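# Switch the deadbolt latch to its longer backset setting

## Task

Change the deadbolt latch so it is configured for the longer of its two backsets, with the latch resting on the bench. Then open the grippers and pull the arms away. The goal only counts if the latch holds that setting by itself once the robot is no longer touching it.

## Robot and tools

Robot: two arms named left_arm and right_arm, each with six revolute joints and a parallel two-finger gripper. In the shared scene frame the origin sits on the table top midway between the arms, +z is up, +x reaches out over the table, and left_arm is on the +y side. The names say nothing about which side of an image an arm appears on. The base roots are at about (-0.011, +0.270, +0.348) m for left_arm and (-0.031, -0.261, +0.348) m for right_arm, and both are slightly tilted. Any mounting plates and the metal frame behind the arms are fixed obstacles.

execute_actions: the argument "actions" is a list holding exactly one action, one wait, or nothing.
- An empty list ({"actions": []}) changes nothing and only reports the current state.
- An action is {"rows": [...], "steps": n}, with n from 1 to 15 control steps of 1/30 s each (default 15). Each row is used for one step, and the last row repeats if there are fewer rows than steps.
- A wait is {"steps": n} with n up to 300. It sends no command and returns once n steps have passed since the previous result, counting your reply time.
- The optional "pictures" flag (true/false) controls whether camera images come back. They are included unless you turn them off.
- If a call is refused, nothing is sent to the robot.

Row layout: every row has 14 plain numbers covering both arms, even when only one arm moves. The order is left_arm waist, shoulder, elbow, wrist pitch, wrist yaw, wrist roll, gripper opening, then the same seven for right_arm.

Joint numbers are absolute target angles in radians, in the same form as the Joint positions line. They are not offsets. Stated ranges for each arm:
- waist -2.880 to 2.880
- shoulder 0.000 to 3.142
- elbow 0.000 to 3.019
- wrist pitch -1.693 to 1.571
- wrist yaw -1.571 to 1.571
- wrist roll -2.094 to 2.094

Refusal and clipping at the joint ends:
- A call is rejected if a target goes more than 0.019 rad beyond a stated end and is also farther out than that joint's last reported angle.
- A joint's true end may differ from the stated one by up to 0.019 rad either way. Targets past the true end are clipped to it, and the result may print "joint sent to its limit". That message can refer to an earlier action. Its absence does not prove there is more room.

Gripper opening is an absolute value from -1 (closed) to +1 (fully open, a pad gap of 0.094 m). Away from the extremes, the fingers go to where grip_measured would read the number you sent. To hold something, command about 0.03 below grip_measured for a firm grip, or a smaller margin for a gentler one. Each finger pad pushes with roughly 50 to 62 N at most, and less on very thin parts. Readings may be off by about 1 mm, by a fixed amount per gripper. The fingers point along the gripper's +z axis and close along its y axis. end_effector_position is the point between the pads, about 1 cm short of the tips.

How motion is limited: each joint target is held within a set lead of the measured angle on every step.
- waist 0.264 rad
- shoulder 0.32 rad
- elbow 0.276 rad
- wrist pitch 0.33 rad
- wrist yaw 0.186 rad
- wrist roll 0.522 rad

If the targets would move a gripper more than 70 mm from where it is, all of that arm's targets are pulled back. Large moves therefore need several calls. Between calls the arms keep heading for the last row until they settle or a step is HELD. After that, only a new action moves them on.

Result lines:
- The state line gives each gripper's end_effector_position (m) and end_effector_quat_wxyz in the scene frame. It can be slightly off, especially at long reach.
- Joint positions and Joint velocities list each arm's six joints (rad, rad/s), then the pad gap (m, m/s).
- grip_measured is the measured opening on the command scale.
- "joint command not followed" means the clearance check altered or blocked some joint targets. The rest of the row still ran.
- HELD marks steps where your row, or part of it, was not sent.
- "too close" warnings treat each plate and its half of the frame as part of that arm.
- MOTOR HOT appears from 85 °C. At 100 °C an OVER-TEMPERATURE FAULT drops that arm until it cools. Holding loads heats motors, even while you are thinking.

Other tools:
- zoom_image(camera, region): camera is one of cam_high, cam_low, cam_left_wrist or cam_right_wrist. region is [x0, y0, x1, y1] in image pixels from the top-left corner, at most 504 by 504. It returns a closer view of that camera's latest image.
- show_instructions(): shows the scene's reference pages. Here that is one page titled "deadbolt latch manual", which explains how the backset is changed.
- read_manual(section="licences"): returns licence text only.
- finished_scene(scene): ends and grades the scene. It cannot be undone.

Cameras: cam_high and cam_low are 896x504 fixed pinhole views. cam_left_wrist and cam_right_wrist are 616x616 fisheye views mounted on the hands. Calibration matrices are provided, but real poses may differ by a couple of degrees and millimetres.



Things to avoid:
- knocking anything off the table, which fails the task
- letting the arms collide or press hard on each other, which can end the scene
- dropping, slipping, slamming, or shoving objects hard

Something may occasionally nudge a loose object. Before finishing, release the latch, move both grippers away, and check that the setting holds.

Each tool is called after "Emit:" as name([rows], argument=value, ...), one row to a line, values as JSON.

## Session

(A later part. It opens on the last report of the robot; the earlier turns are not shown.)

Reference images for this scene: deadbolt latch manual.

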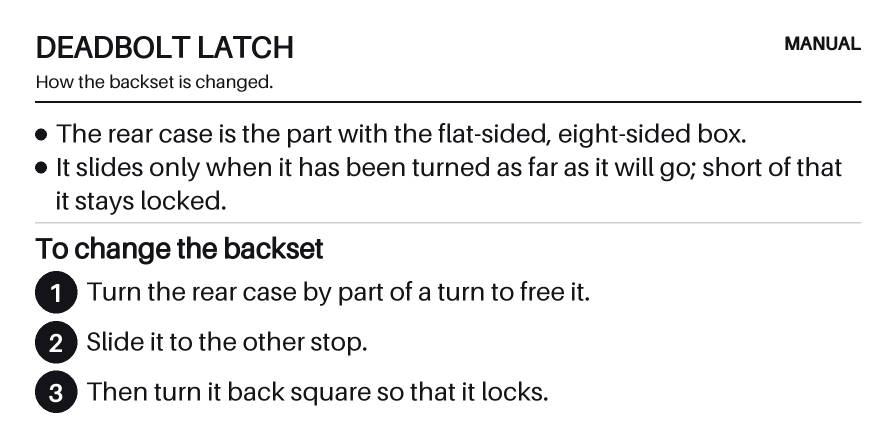

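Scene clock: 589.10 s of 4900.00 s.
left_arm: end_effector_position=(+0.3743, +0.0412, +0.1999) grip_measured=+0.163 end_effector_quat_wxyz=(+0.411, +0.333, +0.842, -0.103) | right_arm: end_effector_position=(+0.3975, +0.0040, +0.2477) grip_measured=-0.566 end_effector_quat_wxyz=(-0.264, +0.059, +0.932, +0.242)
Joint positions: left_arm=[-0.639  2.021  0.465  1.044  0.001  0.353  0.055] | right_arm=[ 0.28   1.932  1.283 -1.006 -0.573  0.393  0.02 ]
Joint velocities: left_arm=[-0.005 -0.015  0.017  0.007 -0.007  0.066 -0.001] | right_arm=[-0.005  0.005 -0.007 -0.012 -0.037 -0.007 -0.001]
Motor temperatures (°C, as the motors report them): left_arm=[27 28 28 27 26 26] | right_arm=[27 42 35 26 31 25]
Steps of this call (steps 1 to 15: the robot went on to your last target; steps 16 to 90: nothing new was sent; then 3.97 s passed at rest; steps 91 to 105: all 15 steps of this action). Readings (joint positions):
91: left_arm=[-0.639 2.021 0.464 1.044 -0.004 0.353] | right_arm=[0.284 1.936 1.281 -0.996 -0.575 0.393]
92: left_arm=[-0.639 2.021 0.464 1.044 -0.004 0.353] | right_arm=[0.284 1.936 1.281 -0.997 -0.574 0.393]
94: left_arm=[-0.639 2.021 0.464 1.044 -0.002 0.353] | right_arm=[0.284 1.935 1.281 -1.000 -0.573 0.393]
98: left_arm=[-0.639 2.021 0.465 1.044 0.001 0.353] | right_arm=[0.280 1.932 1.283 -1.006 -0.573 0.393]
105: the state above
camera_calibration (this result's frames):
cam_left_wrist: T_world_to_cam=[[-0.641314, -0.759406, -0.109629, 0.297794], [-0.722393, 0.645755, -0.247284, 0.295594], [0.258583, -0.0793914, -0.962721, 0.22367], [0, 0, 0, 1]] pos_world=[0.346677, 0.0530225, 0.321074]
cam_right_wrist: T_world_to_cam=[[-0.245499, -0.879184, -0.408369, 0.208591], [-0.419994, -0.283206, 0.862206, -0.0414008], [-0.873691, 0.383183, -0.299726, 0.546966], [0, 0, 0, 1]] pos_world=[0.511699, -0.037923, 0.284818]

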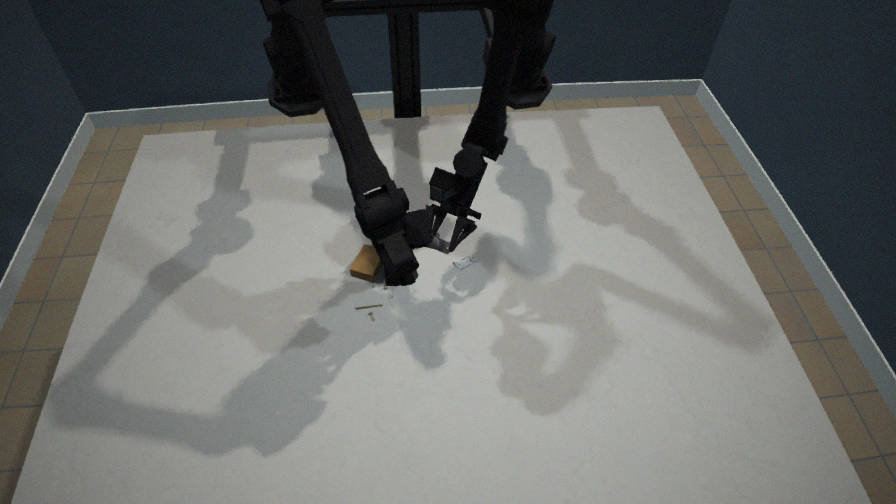

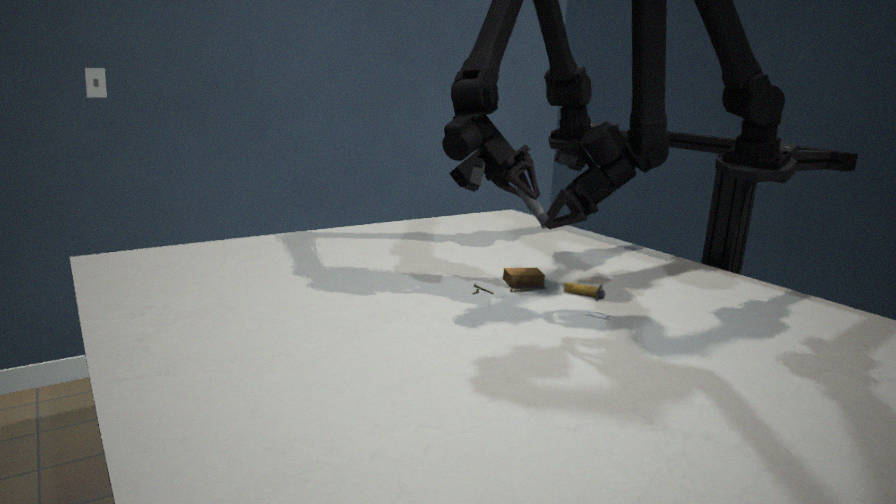

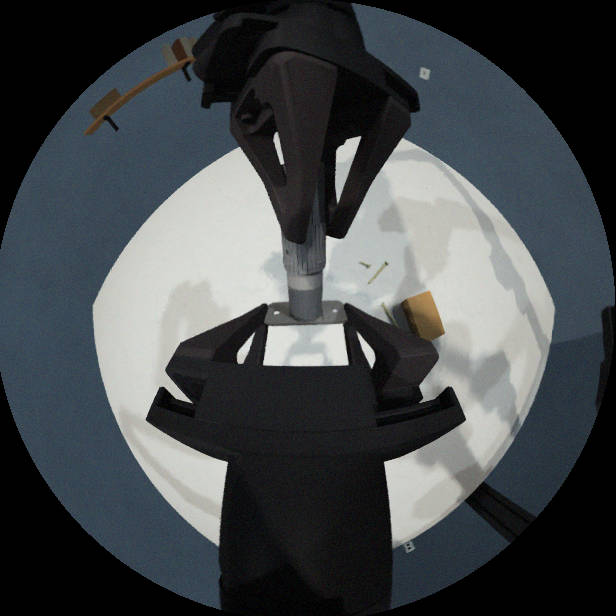

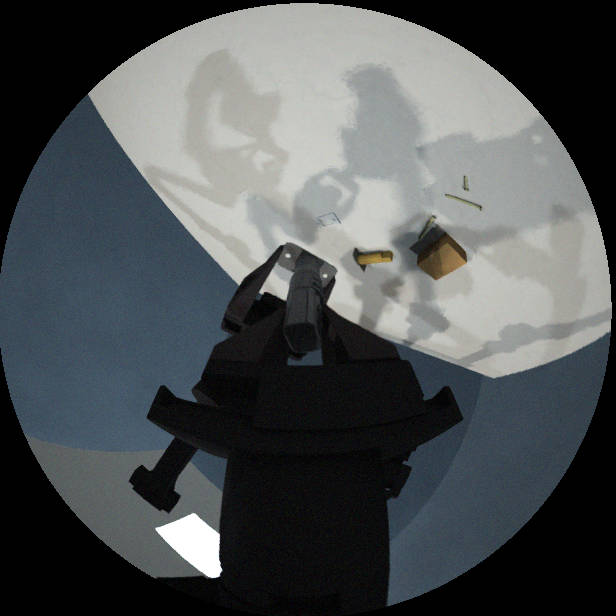

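Slid a bit more (sleeve edge 278→275). Pull further.

Emit:
execute_actions([
  {"rows":[[-0.64,2.033,0.46,1.04,0,0.35,0.12,0.255,1.9,1.33,-1.03,-0.572,0.40,-0.62],[-0.64,2.033,0.46,1.04,0,0.35,0.12,0.25,1.895,1.34,-1.035,-0.572,0.40,-0.62],[-0.64,2.033,0.46,1.04,0,0.35,0.12,0.245,1.89,1.345,-1.04,-0.572,0.40,-0.62]],"steps":15},
])

Scene clock: 592.67 s of 4900.00 s.
left_arm: end_effector_position=(+0.3788, +0.0384, +0.2020) grip_measured=+0.163 end_effector_quat_wxyz=(+0.416, +0.332, +0.840, -0.105) | right_arm: end_effector_position=(+0.4025, +0.0011, +0.2511) grip_measured=-0.566 end_effector_quat_wxyz=(-0.265, +0.063, +0.932, +0.241)
Joint positions: left_arm=[-0.64   2.019  0.473  1.044  0.005  0.353  0.055] | right_arm=[ 0.272  1.932  1.297 -1.027 -0.573  0.393  0.02 ]
Joint velocities: left_arm=[-0.005  0.005  0.002 -0.002 -0.007  0.051 -0.001] | right_arm=[-0.005 -0.005 -0.027  0.002 -0.007 -0.037 -0.   ]
Motor temperatures (°C, as the motors report them): left_arm=[27 28 28 27 26 26] | right_arm=[27 42 36 26 31 25]
Steps of this call (steps 1 to 15: the robot went on to your last target; steps 16 to 90: nothing new was sent; then 0.07 s passed at rest; steps 91 to 105: all 15 steps of this action). Readings (joint positions):
91: left_arm=[-0.639 2.021 0.465 1.044 0.002 0.353] | right_arm=[0.280 1.932 1.284 -1.008 -0.573 0.393]
92: left_arm=[-0.639 2.021 0.465 1.044 0.002 0.353] | right_arm=[0.279 1.932 1.286 -1.011 -0.573 0.393]
94: left_arm=[-0.639 2.021 0.467 1.044 0.004 0.353] | right_arm=[0.277 1.932 1.291 -1.020 -0.573 0.393]
98: left_arm=[-0.639 2.019 0.473 1.044 0.004 0.353] | right_arm=[0.272 1.932 1.297 -1.026 -0.573 0.393]
105: the state above
camera_calibration (this result's frames):
cam_left_wrist: T_world_to_cam=[[-0.641145, -0.759505, -0.109927, 0.298786], [-0.719392, 0.644701, -0.258526, 0.302377], [0.267222, -0.0866722, -0.959729, 0.220684], [0, 0, 0, 1]] pos_world=[0.350121, 0.0511137, 0.322814]
cam_right_wrist: T_world_to_cam=[[-0.253713, -0.879325, -0.403011, 0.210554], [-0.417546, -0.276264, 0.86564, -0.0449195], [-0.872516, 0.3879, -0.297067, 0.552337], [0, 0, 0, 1]] pos_world=[0.516587, -0.0415155, 0.287821]

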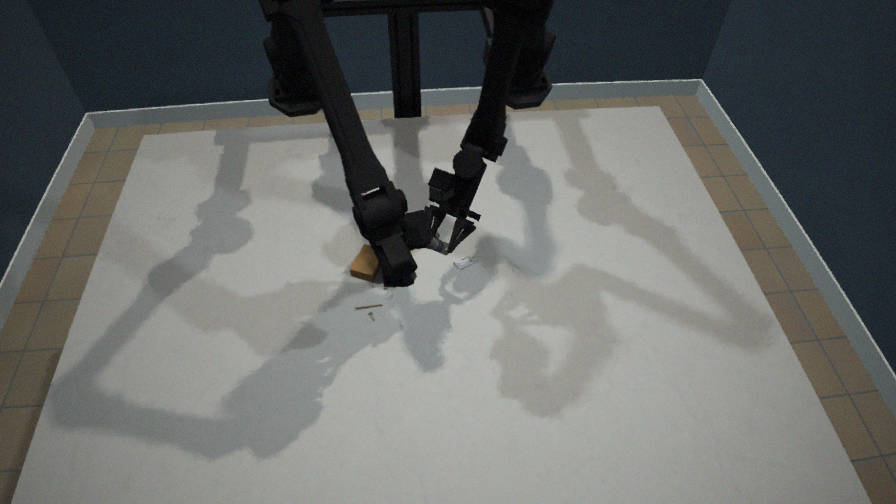

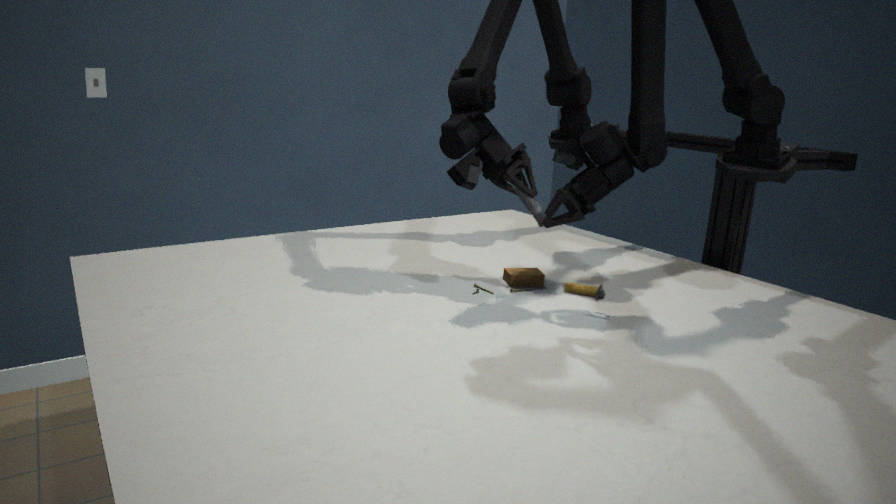

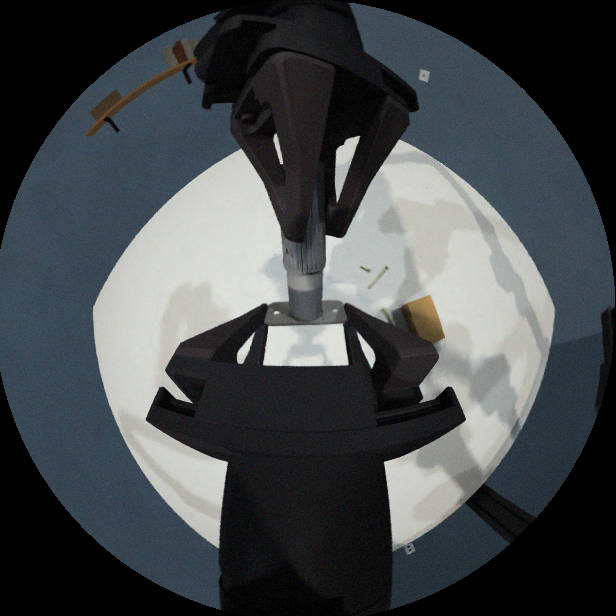

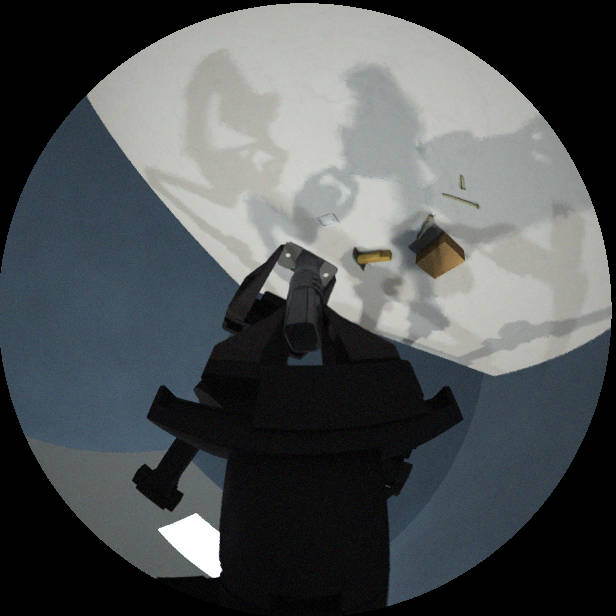

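Emit:
execute_actions([
  {"rows":[[-0.64,2.033,0.46,1.04,0,0.35,0.12,0.255,1.91,1.32,-1.035,-0.572,0.36,-0.62],[-0.64,2.033,0.46,1.04,0,0.35,0.12,0.255,1.91,1.32,-1.035,-0.572,0.33,-0.62],[-0.64,2.033,0.46,1.04,0,0.35,0.12,0.255,1.91,1.32,-1.035,-0.572,0.30,-0.62],[-0.64,2.033,0.46,1.04,0,0.35,0.12,0.255,1.91,1.32,-1.035,-0.572,0.27,-0.62],[-0.64,2.033,0.46,1.04,0,0.35,0.12,0.255,1.91,1.32,-1.035,-0.572,0.24,-0.62],[-0.64,2.033,0.46,1.04,0,0.35,0.12,0.255,1.91,1.32,-1.035,-0.572,0.21,-0.62],[-0.64,2.033,0.46,1.04,0,0.35,0.12,0.255,1.91,1.32,-1.035,-0.572,0.18,-0.62],[-0.64,2.033,0.46,1.04,0,0.35,0.12,0.255,1.91,1.32,-1.035,-0.572,0.15,-0.62],[-0.64,2.033,0.46,1.04,0,0.35,0.12,0.255,1.91,1.32,-1.035,-0.572,0.12,-0.62],[-0.64,2.033,0.46,1.04,0,0.35,0.12,0.255,1.91,1.32,-1.035,-0.572,0.09,-0.62],[-0.64,2.033,0.46,1.04,0,0.35,0.12,0.255,1.91,1.32,-1.035,-0.572,0.06,-0.62],[-0.64,2.033,0.46,1.04,0,0.35,0.12,0.255,1.91,1.32,-1.035,-0.572,0.03,-0.62],[-0.64,2.033,0.46,1.04,0,0.35,0.12,0.255,1.91,1.32,-1.035,-0.572,0.0,-0.62]],"steps":15},
])

Scene clock: 603.90 s of 4900.00 s.
left_arm: end_effector_position=(+0.3792, +0.0390, +0.2020) grip_measured=+0.163 end_effector_quat_wxyz=(+0.416, +0.332, +0.840, -0.103) | right_arm: end_effector_position=(+0.4024, -0.0001, +0.2504) grip_measured=-0.566 end_effector_quat_wxyz=(-0.225, -0.079, +0.931, +0.274)
Joint positions: left_arm=[-0.64   2.018  0.473  1.044  0.001  0.353  0.055] | right_arm=[ 0.272  1.932  1.297 -1.028 -0.565  0.089  0.02 ]
Joint velocities: left_arm=[ 0.005 -0.005 -0.017  0.007 -0.081 -0.007  0.001] | right_arm=[ 0.005 -0.024 -0.002  0.017  0.037 -0.505 -0.   ]
Motor temperatures (°C, as the motors report them): left_arm=[27 28 28 27 26 26] | right_arm=[27 43 37 26 31 25]
Steps of this call (steps 1 to 15: the robot went on to your last target; steps 16 to 90: nothing new was sent; then 7.73 s passed at rest; steps 91 to 105: all 15 steps of this action). Readings (joint positions):
91: left_arm=[-0.640 2.019 0.473 1.044 0.005 0.353] | right_arm=[0.272 1.932 1.297 -1.027 -0.573 0.389]
92: left_arm=[-0.640 2.019 0.473 1.044 0.005 0.353] | right_arm=[0.272 1.932 1.297 -1.027 -0.573 0.381]
94: left_arm=[-0.640 2.019 0.473 1.044 0.005 0.353] | right_arm=[0.272 1.932 1.297 -1.027 -0.573 0.353]
98: left_arm=[-0.640 2.019 0.473 1.044 0.004 0.353] | right_arm=[0.272 1.932 1.297 -1.027 -0.570 0.266]
105: the state above
camera_calibration (this result's frames):
cam_left_wrist: T_world_to_cam=[[-0.63879, -0.761145, -0.112274, 0.29911], [-0.721027, 0.643153, -0.257827, 0.302863], [0.268453, -0.0837447, -0.959646, 0.220066], [0, 0, 0, 1]] pos_world=[0.350363, 0.0513083, 0.322854]
cam_right_wrist: T_world_to_cam=[[0.0148255, -0.843792, -0.536465, 0.134541], [-0.449418, -0.484899, 0.750264, -0.00297653], [-0.893199, 0.229974, -0.386404, 0.583187], [0, 0, 0, 1]] pos_world=[0.51757, -0.0220367, 0.299756]

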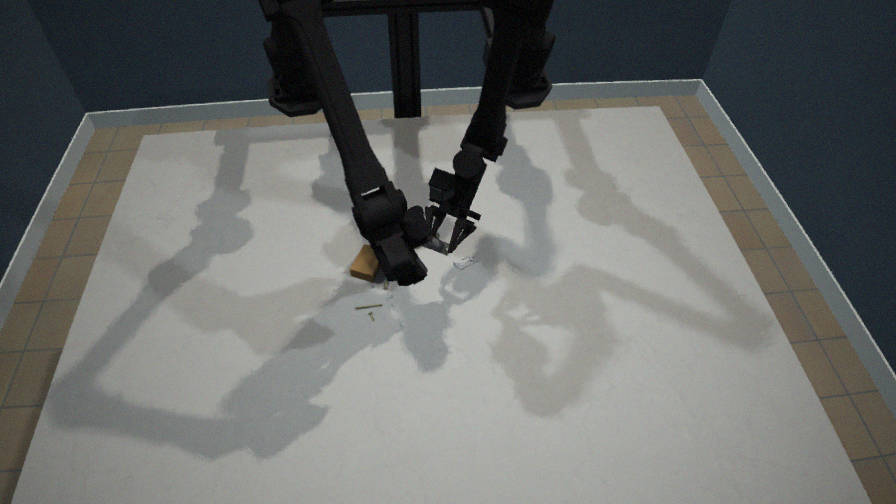

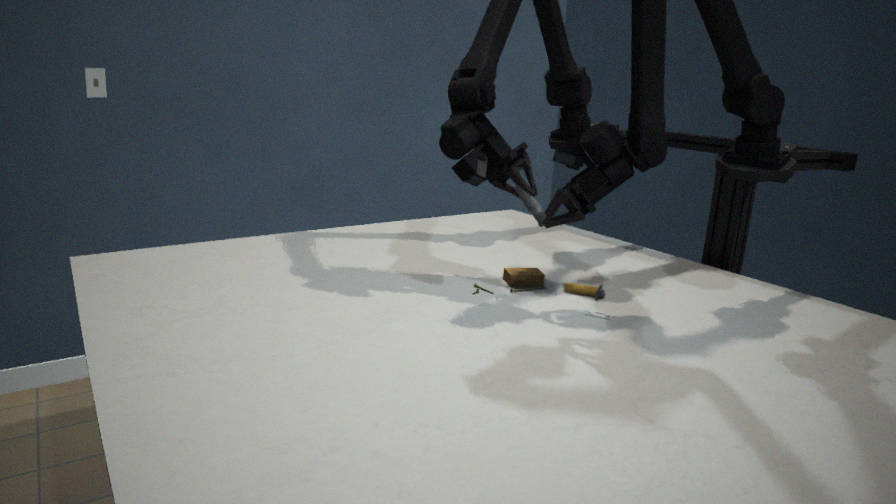

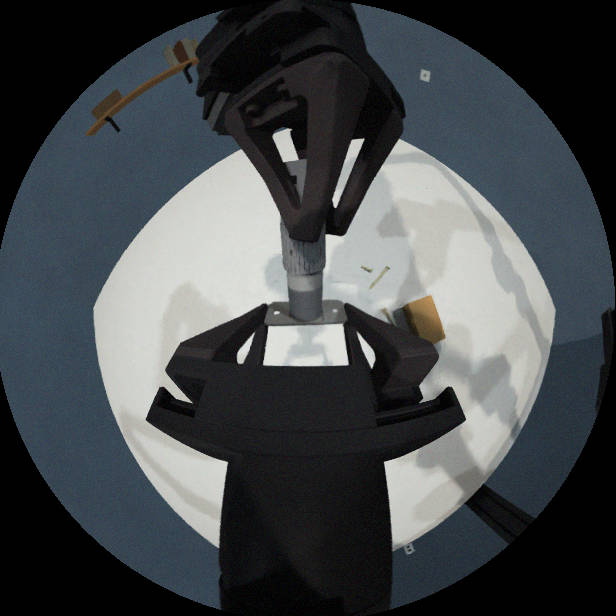

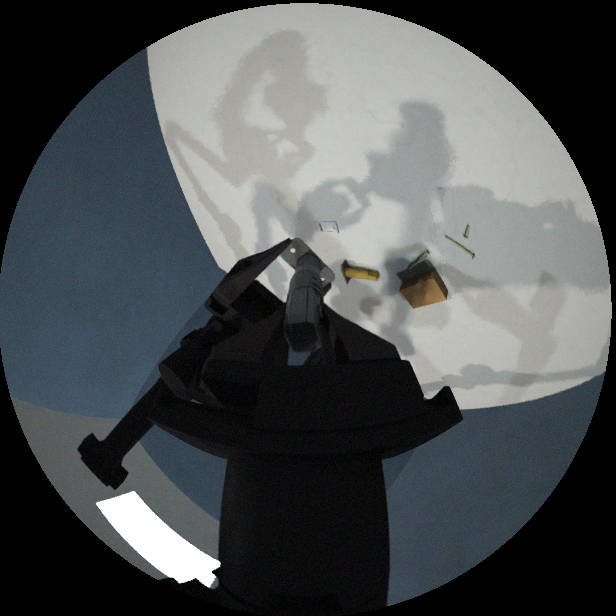

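Emit:
execute_actions([
  {"rows":[[-0.64,2.033,0.46,1.04,0,0.35,0.12,0.255,1.91,1.32,-1.035,-0.572,-0.04,-0.62],[-0.64,2.033,0.46,1.04,0,0.35,0.12,0.255,1.91,1.32,-1.035,-0.572,-0.08,-0.62],[-0.64,2.033,0.46,1.04,0,0.35,0.12,0.255,1.91,1.32,-1.035,-0.572,-0.12,-0.62],[-0.64,2.033,0.46,1.04,0,0.35,0.12,0.255,1.91,1.32,-1.035,-0.572,-0.16,-0.62],[-0.64,2.033,0.46,1.04,0,0.35,0.12,0.255,1.91,1.32,-1.035,-0.572,-0.2,-0.62],[-0.64,2.033,0.46,1.04,0,0.35,0.12,0.255,1.91,1.32,-1.035,-0.572,-0.24,-0.62],[-0.64,2.033,0.46,1.04,0,0.35,0.12,0.255,1.91,1.32,-1.035,-0.572,-0.28,-0.62],[-0.64,2.033,0.46,1.04,0,0.35,0.12,0.255,1.91,1.32,-1.035,-0.572,-0.32,-0.62],[-0.64,2.033,0.46,1.04,0,0.35,0.12,0.255,1.91,1.32,-1.035,-0.572,-0.36,-0.62],[-0.64,2.033,0.46,1.04,0,0.35,0.12,0.255,1.91,1.32,-1.035,-0.572,-0.4,-0.62],[-0.64,2.033,0.46,1.04,0,0.35,0.12,0.255,1.91,1.32,-1.035,-0.572,-0.44,-0.62],[-0.64,2.033,0.46,1.04,0,0.35,0.12,0.255,1.91,1.32,-1.035,-0.572,-0.48,-0.62],[-0.64,2.033,0.46,1.04,0,0.35,0.12,0.255,1.91,1.32,-1.035,-0.572,-0.52,-0.62],[-0.64,2.033,0.46,1.04,0,0.35,0.12,0.255,1.91,1.32,-1.035,-0.572,-0.56,-0.62],[-0.64,2.033,0.46,1.04,0,0.35,0.12,0.255,1.91,1.32,-1.035,-0.572,-0.6,-0.62]],"steps":15},
], pictures=false)

Emit:
execute_actions([
  {"rows":[[-0.64,2.033,0.46,1.04,0,0.35,0.12,0.255,1.91,1.32,-1.035,-0.572,-0.64,-0.62],[-0.64,2.033,0.46,1.04,0,0.35,0.12,0.255,1.91,1.32,-1.035,-0.572,-0.68,-0.62],[-0.64,2.033,0.46,1.04,0,0.35,0.12,0.255,1.91,1.32,-1.035,-0.572,-0.72,-0.62],[-0.64,2.033,0.46,1.04,0,0.35,0.12,0.255,1.91,1.32,-1.035,-0.572,-0.76,-0.62]],"steps":15},
])

Scene clock: 622.70 s of 4900.00 s.
left_arm: end_effector_position=(+0.3805, +0.0389, +0.2036) grip_measured=+0.163 end_effector_quat_wxyz=(+0.419, +0.331, +0.840, -0.102) | right_arm: end_effector_position=(+0.4042, -0.0041, +0.2494) grip_measured=-0.566 end_effector_quat_wxyz=(-0.149, -0.309, +0.883, +0.319)
Joint positions: left_arm=[-0.64   2.015  0.473  1.046 -0.001  0.353  0.055] | right_arm=[ 0.265  1.932  1.297 -1.028 -0.558 -0.422  0.02 ]
Joint velocities: left_arm=[-0.005 -0.015 -0.017  0.007 -0.007 -0.007  0.   ] | right_arm=[-0.024 -0.005  0.007 -0.012 -0.037 -1.062  0.001]
Motor temperatures (°C, as the motors report them): left_arm=[27 28 28 27 26 26] | right_arm=[27 43 36 26 31 25]
Steps of this call (steps 1 to 30: the robot went on to your last target; steps 31 to 90: nothing new was sent; then 15.30 s passed at rest; steps 91 to 105: all 15 steps of this action). Readings (joint positions):
91: left_arm=[-0.640 2.017 0.473 1.044 0.000 0.353] | right_arm=[0.270 1.932 1.297 -1.028 -0.563 0.007]
92: left_arm=[-0.640 2.017 0.473 1.044 0.000 0.353] | right_arm=[0.270 1.932 1.297 -1.028 -0.563 -0.005]
94: left_arm=[-0.640 2.017 0.473 1.044 0.000 0.353] | right_arm=[0.270 1.932 1.297 -1.028 -0.563 -0.046]
98: left_arm=[-0.640 2.016 0.473 1.044 -0.001 0.353] | right_arm=[0.268 1.932 1.297 -1.028 -0.561 -0.164]
105: the state above

Scene clock: 623.20 s of 4900.00 s.
left_arm: end_effector_position=(+0.3822, +0.0395, +0.2051) grip_measured=+0.163 end_effector_quat_wxyz=(+0.421, +0.328, +0.840, -0.100) | right_arm: end_effector_position=(+0.4057, -0.0073, +0.2485) grip_measured=-0.596 end_effector_quat_wxyz=(-0.101, -0.431, +0.832, +0.335)
Joint positions: left_arm=[-0.64   2.013  0.473  1.049 -0.006  0.351  0.055] | right_arm=[ 0.259  1.932  1.297 -1.028 -0.554 -0.71   0.019]
Joint velocities: left_arm=[-0.005 -0.015  0.007 -0.012  0.037  0.037  0.001] | right_arm=[-0.015 -0.015 -0.007 -0.012 -0.007 -0.212 -0.004]
Motor temperatures (°C, as the motors report them): left_arm=[27 28 28 27 26 26] | right_arm=[27 43 36 26 31 25]
Steps of this call (steps 1 to 15: all 15 steps of this action). Readings (joint positions):
1: left_arm=[-0.640 2.015 0.473 1.046 -0.001 0.353] | right_arm=[0.264 1.932 1.297 -1.028 -0.558 -0.460]
2: left_arm=[-0.640 2.014 0.473 1.046 -0.002 0.352] | right_arm=[0.264 1.932 1.297 -1.028 -0.557 -0.497]
4: left_arm=[-0.640 2.014 0.473 1.048 -0.004 0.351] | right_arm=[0.263 1.932 1.297 -1.028 -0.557 -0.571]
8: left_arm=[-0.640 2.013 0.473 1.048 -0.006 0.351] | right_arm=[0.261 1.932 1.297 -1.028 -0.555 -0.663]
15: the state above
camera_calibration (this result's frames):
cam_left_wrist: T_world_to_cam=[[-0.63092, -0.766958, -0.117115, 0.299925], [-0.724054, 0.636283, -0.266253, 0.308614], [0.278723, -0.0831871, -0.956762, 0.217739], [0, 0, 0, 1]] pos_world=[0.351992, 0.0517771, 0.32562]
cam_right_wrist: T_world_to_cam=[[0.644501, -0.41761, -0.640485, -0.0990129], [-0.236677, -0.90549, 0.352238, 0.00597261], [-0.727051, -0.0754294, -0.682428, 0.590959], [0, 0, 0, 1]] pos_world=[0.494884, 0.00863504, 0.337767]

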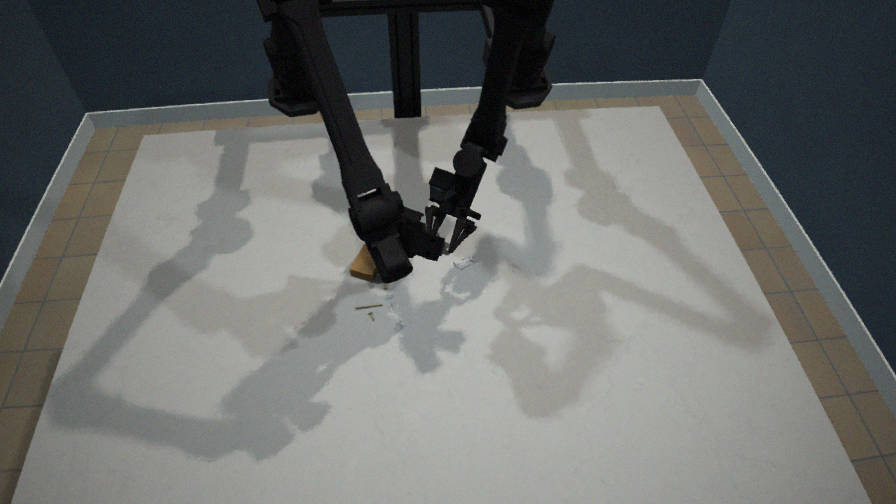

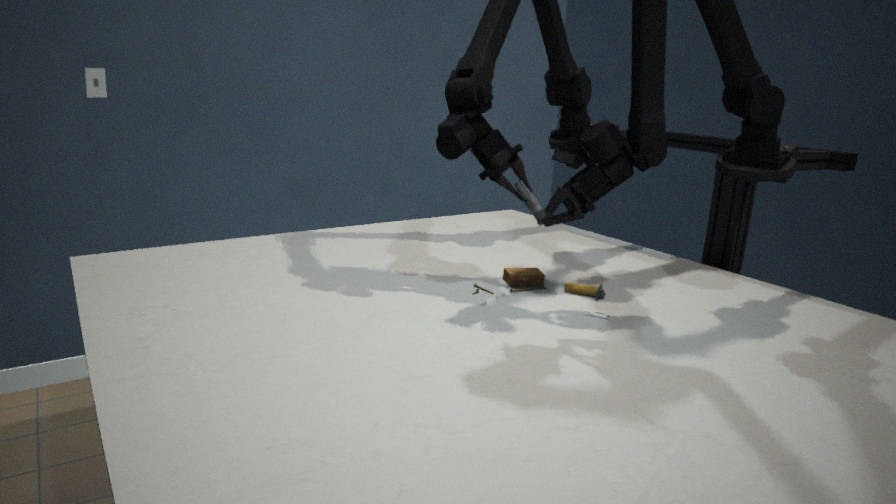

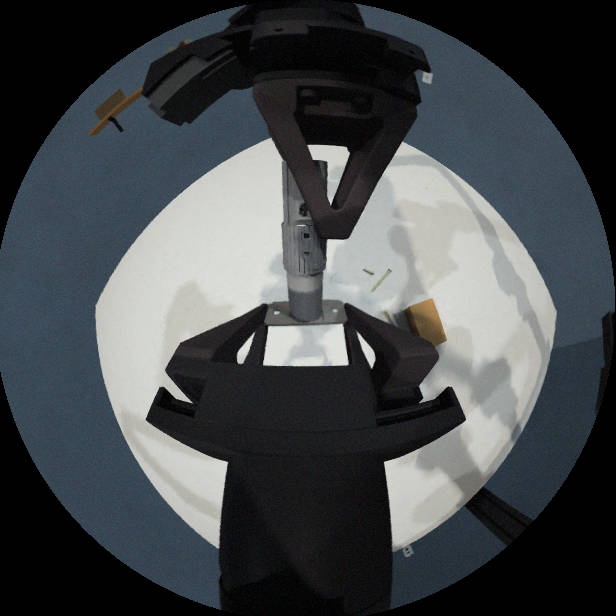

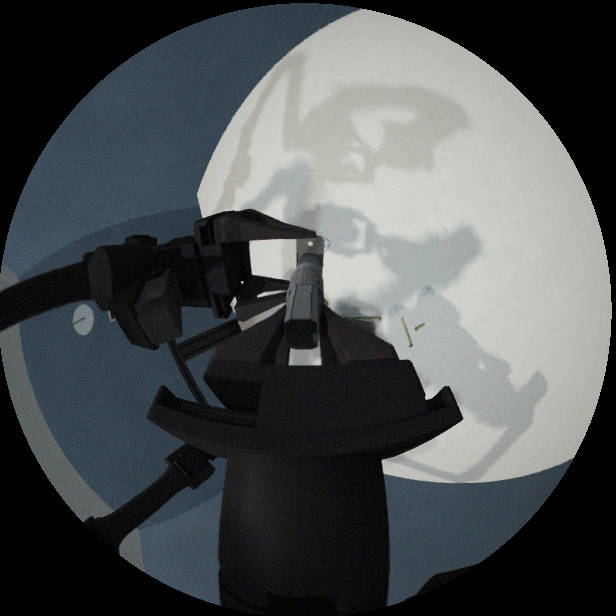

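Emit:
execute_actions([
  {"rows":[[-0.64,2.033,0.46,1.04,0,0.35,0.12,0.26,1.925,1.305,-1.03,-0.56,-0.76,-0.62],[-0.64,2.033,0.46,1.04,0,0.35,0.12,0.26,1.925,1.305,-1.03,-0.56,-0.76,-0.62],[-0.64,2.033,0.46,1.04,0,0.35,0.12,0.26,1.925,1.305,-1.03,-0.56,-0.76,-0.62],[-0.64,2.033,0.46,1.04,0,0.35,0.12,0.26,1.925,1.305,-1.03,-0.56,-0.73,-0.62],[-0.64,2.033,0.46,1.04,0,0.35,0.12,0.26,1.925,1.305,-1.03,-0.56,-0.73,-0.62],[-0.64,2.033,0.46,1.04,0,0.35,0.12,0.26,1.925,1.305,-1.03,-0.56,-0.73,-0.62],[-0.64,2.033,0.46,1.04,0,0.35,0.12,0.26,1.925,1.305,-1.03,-0.56,-0.73,-0.62],[-0.64,2.033,0.46,1.04,0,0.35,0.12,0.26,1.925,1.305,-1.03,-0.56,-0.73,0.3]],"steps":15},
])

Scene clock: 632.70 s of 4900.00 s.
left_arm: end_effector_position=(+0.3747, +0.0419, +0.2006) grip_measured=+0.163 end_effector_quat_wxyz=(+0.413, +0.331, +0.843, -0.101) | right_arm: end_effector_position=(+0.4049, -0.0069, +0.2490) grip_measured=+0.298 end_effector_quat_wxyz=(-0.098, -0.438, +0.828, +0.338)
Joint positions: left_arm=[-0.64   2.021  0.463  1.049 -0.004  0.351  0.055] | right_arm=[ 0.259  1.931  1.296 -1.028 -0.558 -0.727  0.061]
Joint velocities: left_arm=[-0.005  0.005 -0.012 -0.032 -0.051  0.081 -0.   ] | right_arm=[ 0.005  0.015  0.007 -0.007 -0.051 -0.051 -0.001]
Motor temperatures (°C, as the motors report them): left_arm=[27 28 28 27 26 26] | right_arm=[27 43 36 26 32 25]
Steps of this call (steps 1 to 30: the robot went on to your last target; steps 31 to 90: nothing new was sent; then 6.00 s passed at rest; steps 91 to 105: all 15 steps of this action). Readings (joint positions):
91: left_arm=[-0.640 2.012 0.473 1.049 -0.006 0.351] | right_arm=[0.259 1.932 1.297 -1.028 -0.550 -0.729]
92: left_arm=[-0.640 2.012 0.473 1.049 -0.006 0.351] | right_arm=[0.259 1.932 1.296 -1.028 -0.549 -0.730]
94: left_arm=[-0.640 2.012 0.473 1.049 -0.005 0.351] | right_arm=[0.259 1.932 1.296 -1.028 -0.549 -0.730]
98: left_arm=[-0.640 2.012 0.473 1.049 -0.004 0.351] | right_arm=[0.259 1.932 1.296 -1.028 -0.551 -0.727]
105: the state above
camera_calibration (this result's frames):
cam_left_wrist: T_world_to_cam=[[-0.6368, -0.762905, -0.11163, 0.297512], [-0.725097, 0.641779, -0.249709, 0.297271], [0.262146, -0.0780722, -0.961865, 0.222728], [0, 0, 0, 1]] pos_world=[0.346619, 0.0535799, 0.321676]
cam_right_wrist: T_world_to_cam=[[0.653118, -0.402571, -0.641385, -0.101242], [-0.227826, -0.912203, 0.340559, 0.00521337], [-0.722172, -0.0763012, -0.687492, 0.589963], [0, 0, 0, 1]] pos_world=[0.493366, 0.00901348, 0.338884]

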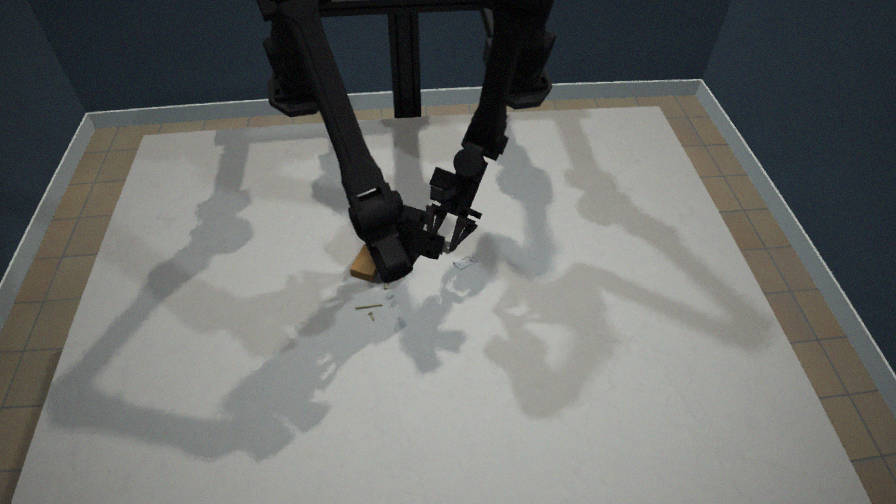

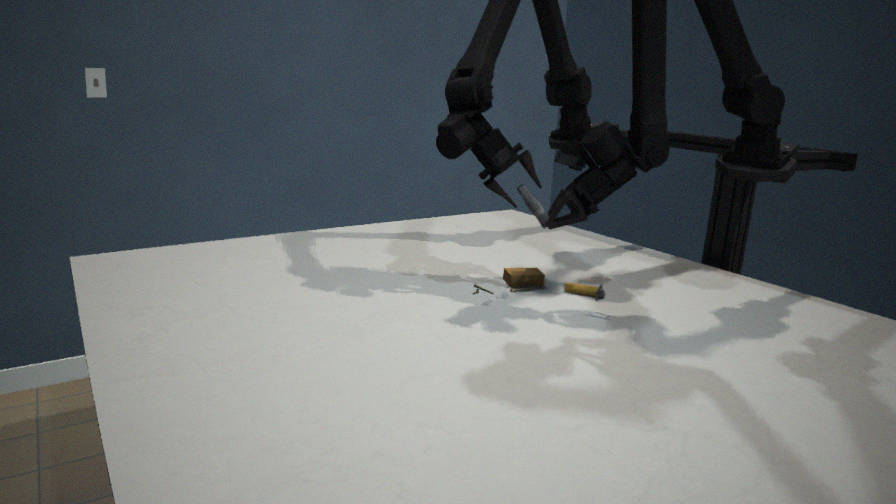

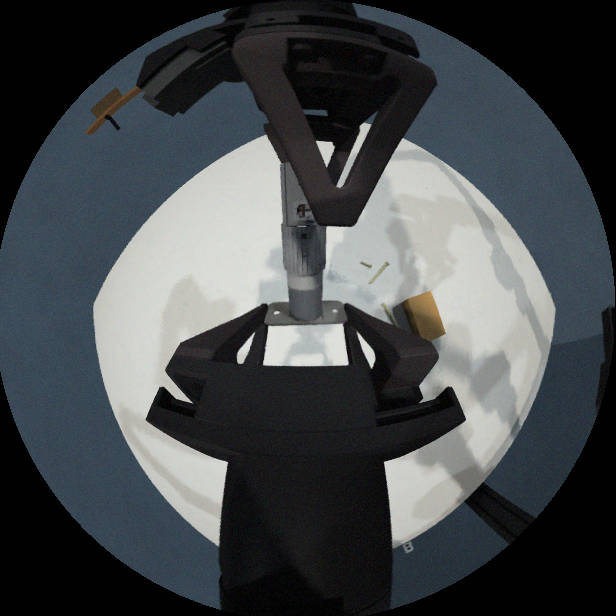

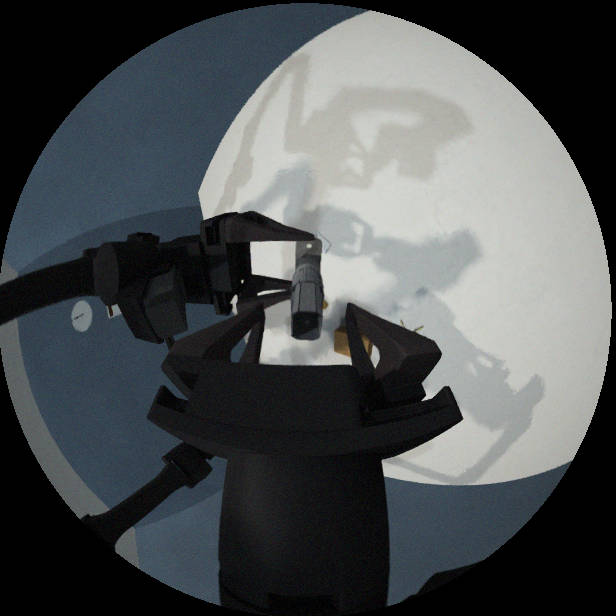

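Square now. Retreat the right arm.

Emit:
execute_actions([
  {"rows":[[-0.64,2.033,0.46,1.04,0,0.35,0.12,0.25,1.92,1.34,-1.08,-0.555,-0.73,0.4],[-0.64,2.033,0.46,1.04,0,0.35,0.12,0.24,1.91,1.375,-1.13,-0.555,-0.73,0.4],[-0.64,2.033,0.46,1.04,0,0.35,0.12,0.23,1.9,1.40,-1.18,-0.555,-0.73,0.4],[-0.64,2.033,0.46,1.04,0,0.35,0.12,0.215,1.89,1.42,-1.22,-0.555,-0.73,0.4],[-0.64,2.033,0.46,1.04,0,0.35,0.12,0.2,1.88,1.44,-1.26,-0.555,-0.73,0.4],[-0.64,2.033,0.46,1.04,0,0.35,0.12,0.185,1.87,1.46,-1.30,-0.555,-0.73,0.4]],"steps":15},
])

Scene clock: 639.53 s of 4900.00 s.
left_arm: end_effector_position=(+0.3747, +0.0419, +0.2006) grip_measured=+0.163 end_effector_quat_wxyz=(+0.413, +0.331, +0.843, -0.101) | right_arm: end_effector_position=(+0.4537, -0.0422, +0.3255) grip_measured=+0.398 end_effector_quat_wxyz=(-0.108, -0.398, +0.847, +0.335)
Joint positions: left_arm=[-0.64   2.021  0.463  1.049 -0.004  0.351  0.055] | right_arm=[ 0.177  1.858  1.441 -1.286 -0.557 -0.727  0.066]
Joint velocities: left_arm=[ 0.005 -0.005 -0.002  0.017 -0.007 -0.037  0.001] | right_arm=[ 0.015 -0.054 -0.007 -0.032  0.037  0.051 -0.001]
Motor temperatures (°C, as the motors report them): left_arm=[27 28 28 27 26 26] | right_arm=[27 43 36 26 32 25]
Steps of this call (steps 1 to 15: the robot went on to your last target; steps 16 to 90: nothing new was sent; then 3.33 s passed at rest; steps 91 to 105: all 15 steps of this action). Readings (joint positions):
91: left_arm=[-0.640 2.021 0.463 1.049 -0.004 0.351] | right_arm=[0.259 1.931 1.297 -1.035 -0.558 -0.727]
92: left_arm=[-0.640 2.021 0.463 1.049 -0.004 0.351] | right_arm=[0.259 1.931 1.304 -1.056 -0.557 -0.727]
94: left_arm=[-0.640 2.021 0.463 1.049 -0.004 0.351] | right_arm=[0.255 1.931 1.331 -1.131 -0.557 -0.727]
98: left_arm=[-0.640 2.021 0.463 1.049 -0.004 0.351] | right_arm=[0.223 1.914 1.408 -1.258 -0.557 -0.727]
105: the state above
camera_calibration (this result's frames):
cam_left_wrist: T_world_to_cam=[[-0.6368, -0.762905, -0.11163, 0.297512], [-0.725097, 0.641779, -0.249709, 0.297271], [0.262146, -0.0780722, -0.961865, 0.222728], [0, 0, 0, 1]] pos_world=[0.346619, 0.0535799, 0.321676]
cam_right_wrist: T_world_to_cam=[[0.596384, -0.471241, -0.649814, -0.0726467], [-0.282285, -0.880952, 0.379787, -0.028653], [-0.751426, -0.0430664, -0.65841, 0.680309], [0, 0, 0, 1]] pos_world=[0.546439, -0.0301776, 0.411597]

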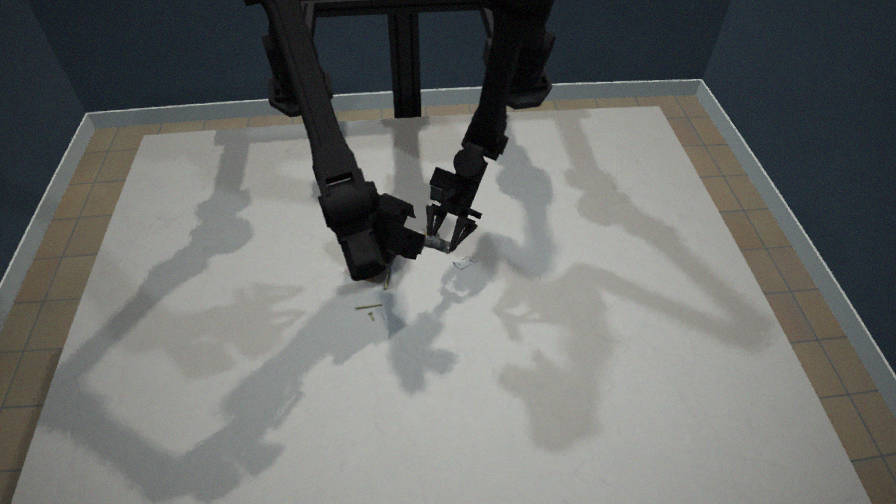

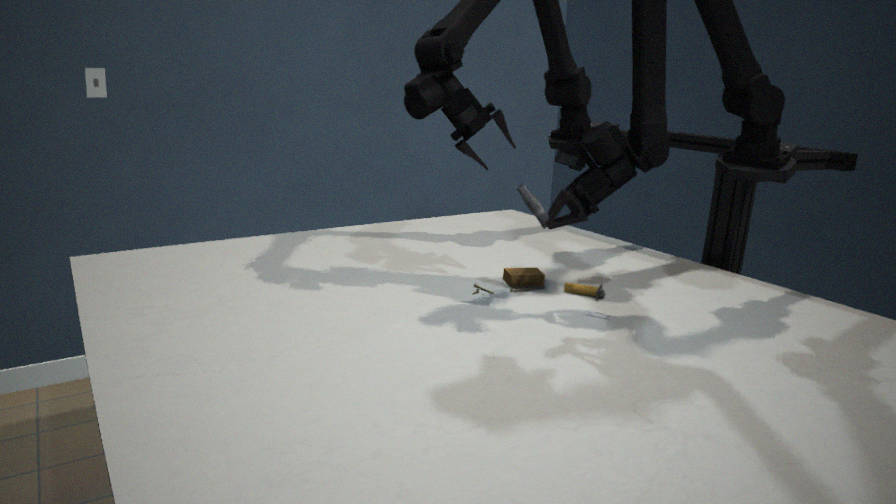

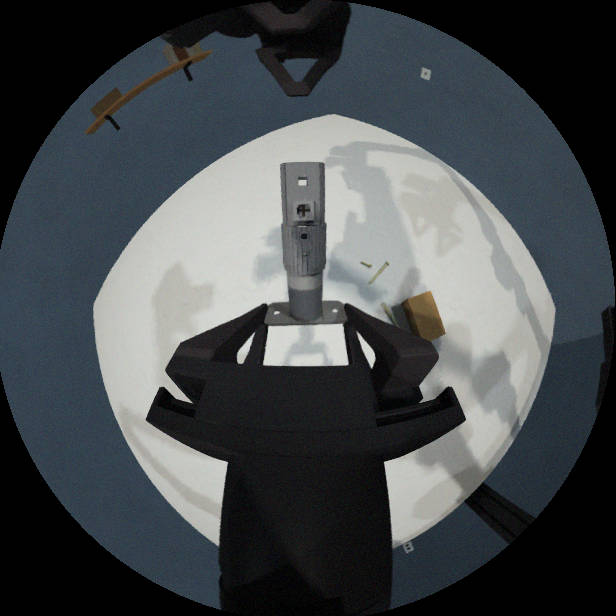

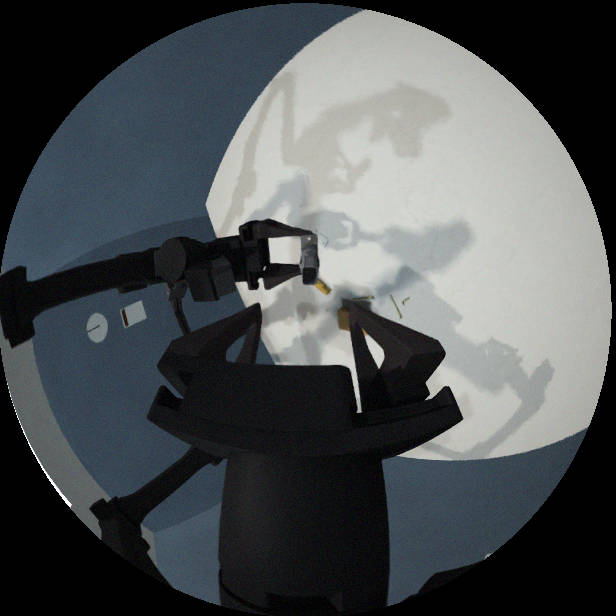

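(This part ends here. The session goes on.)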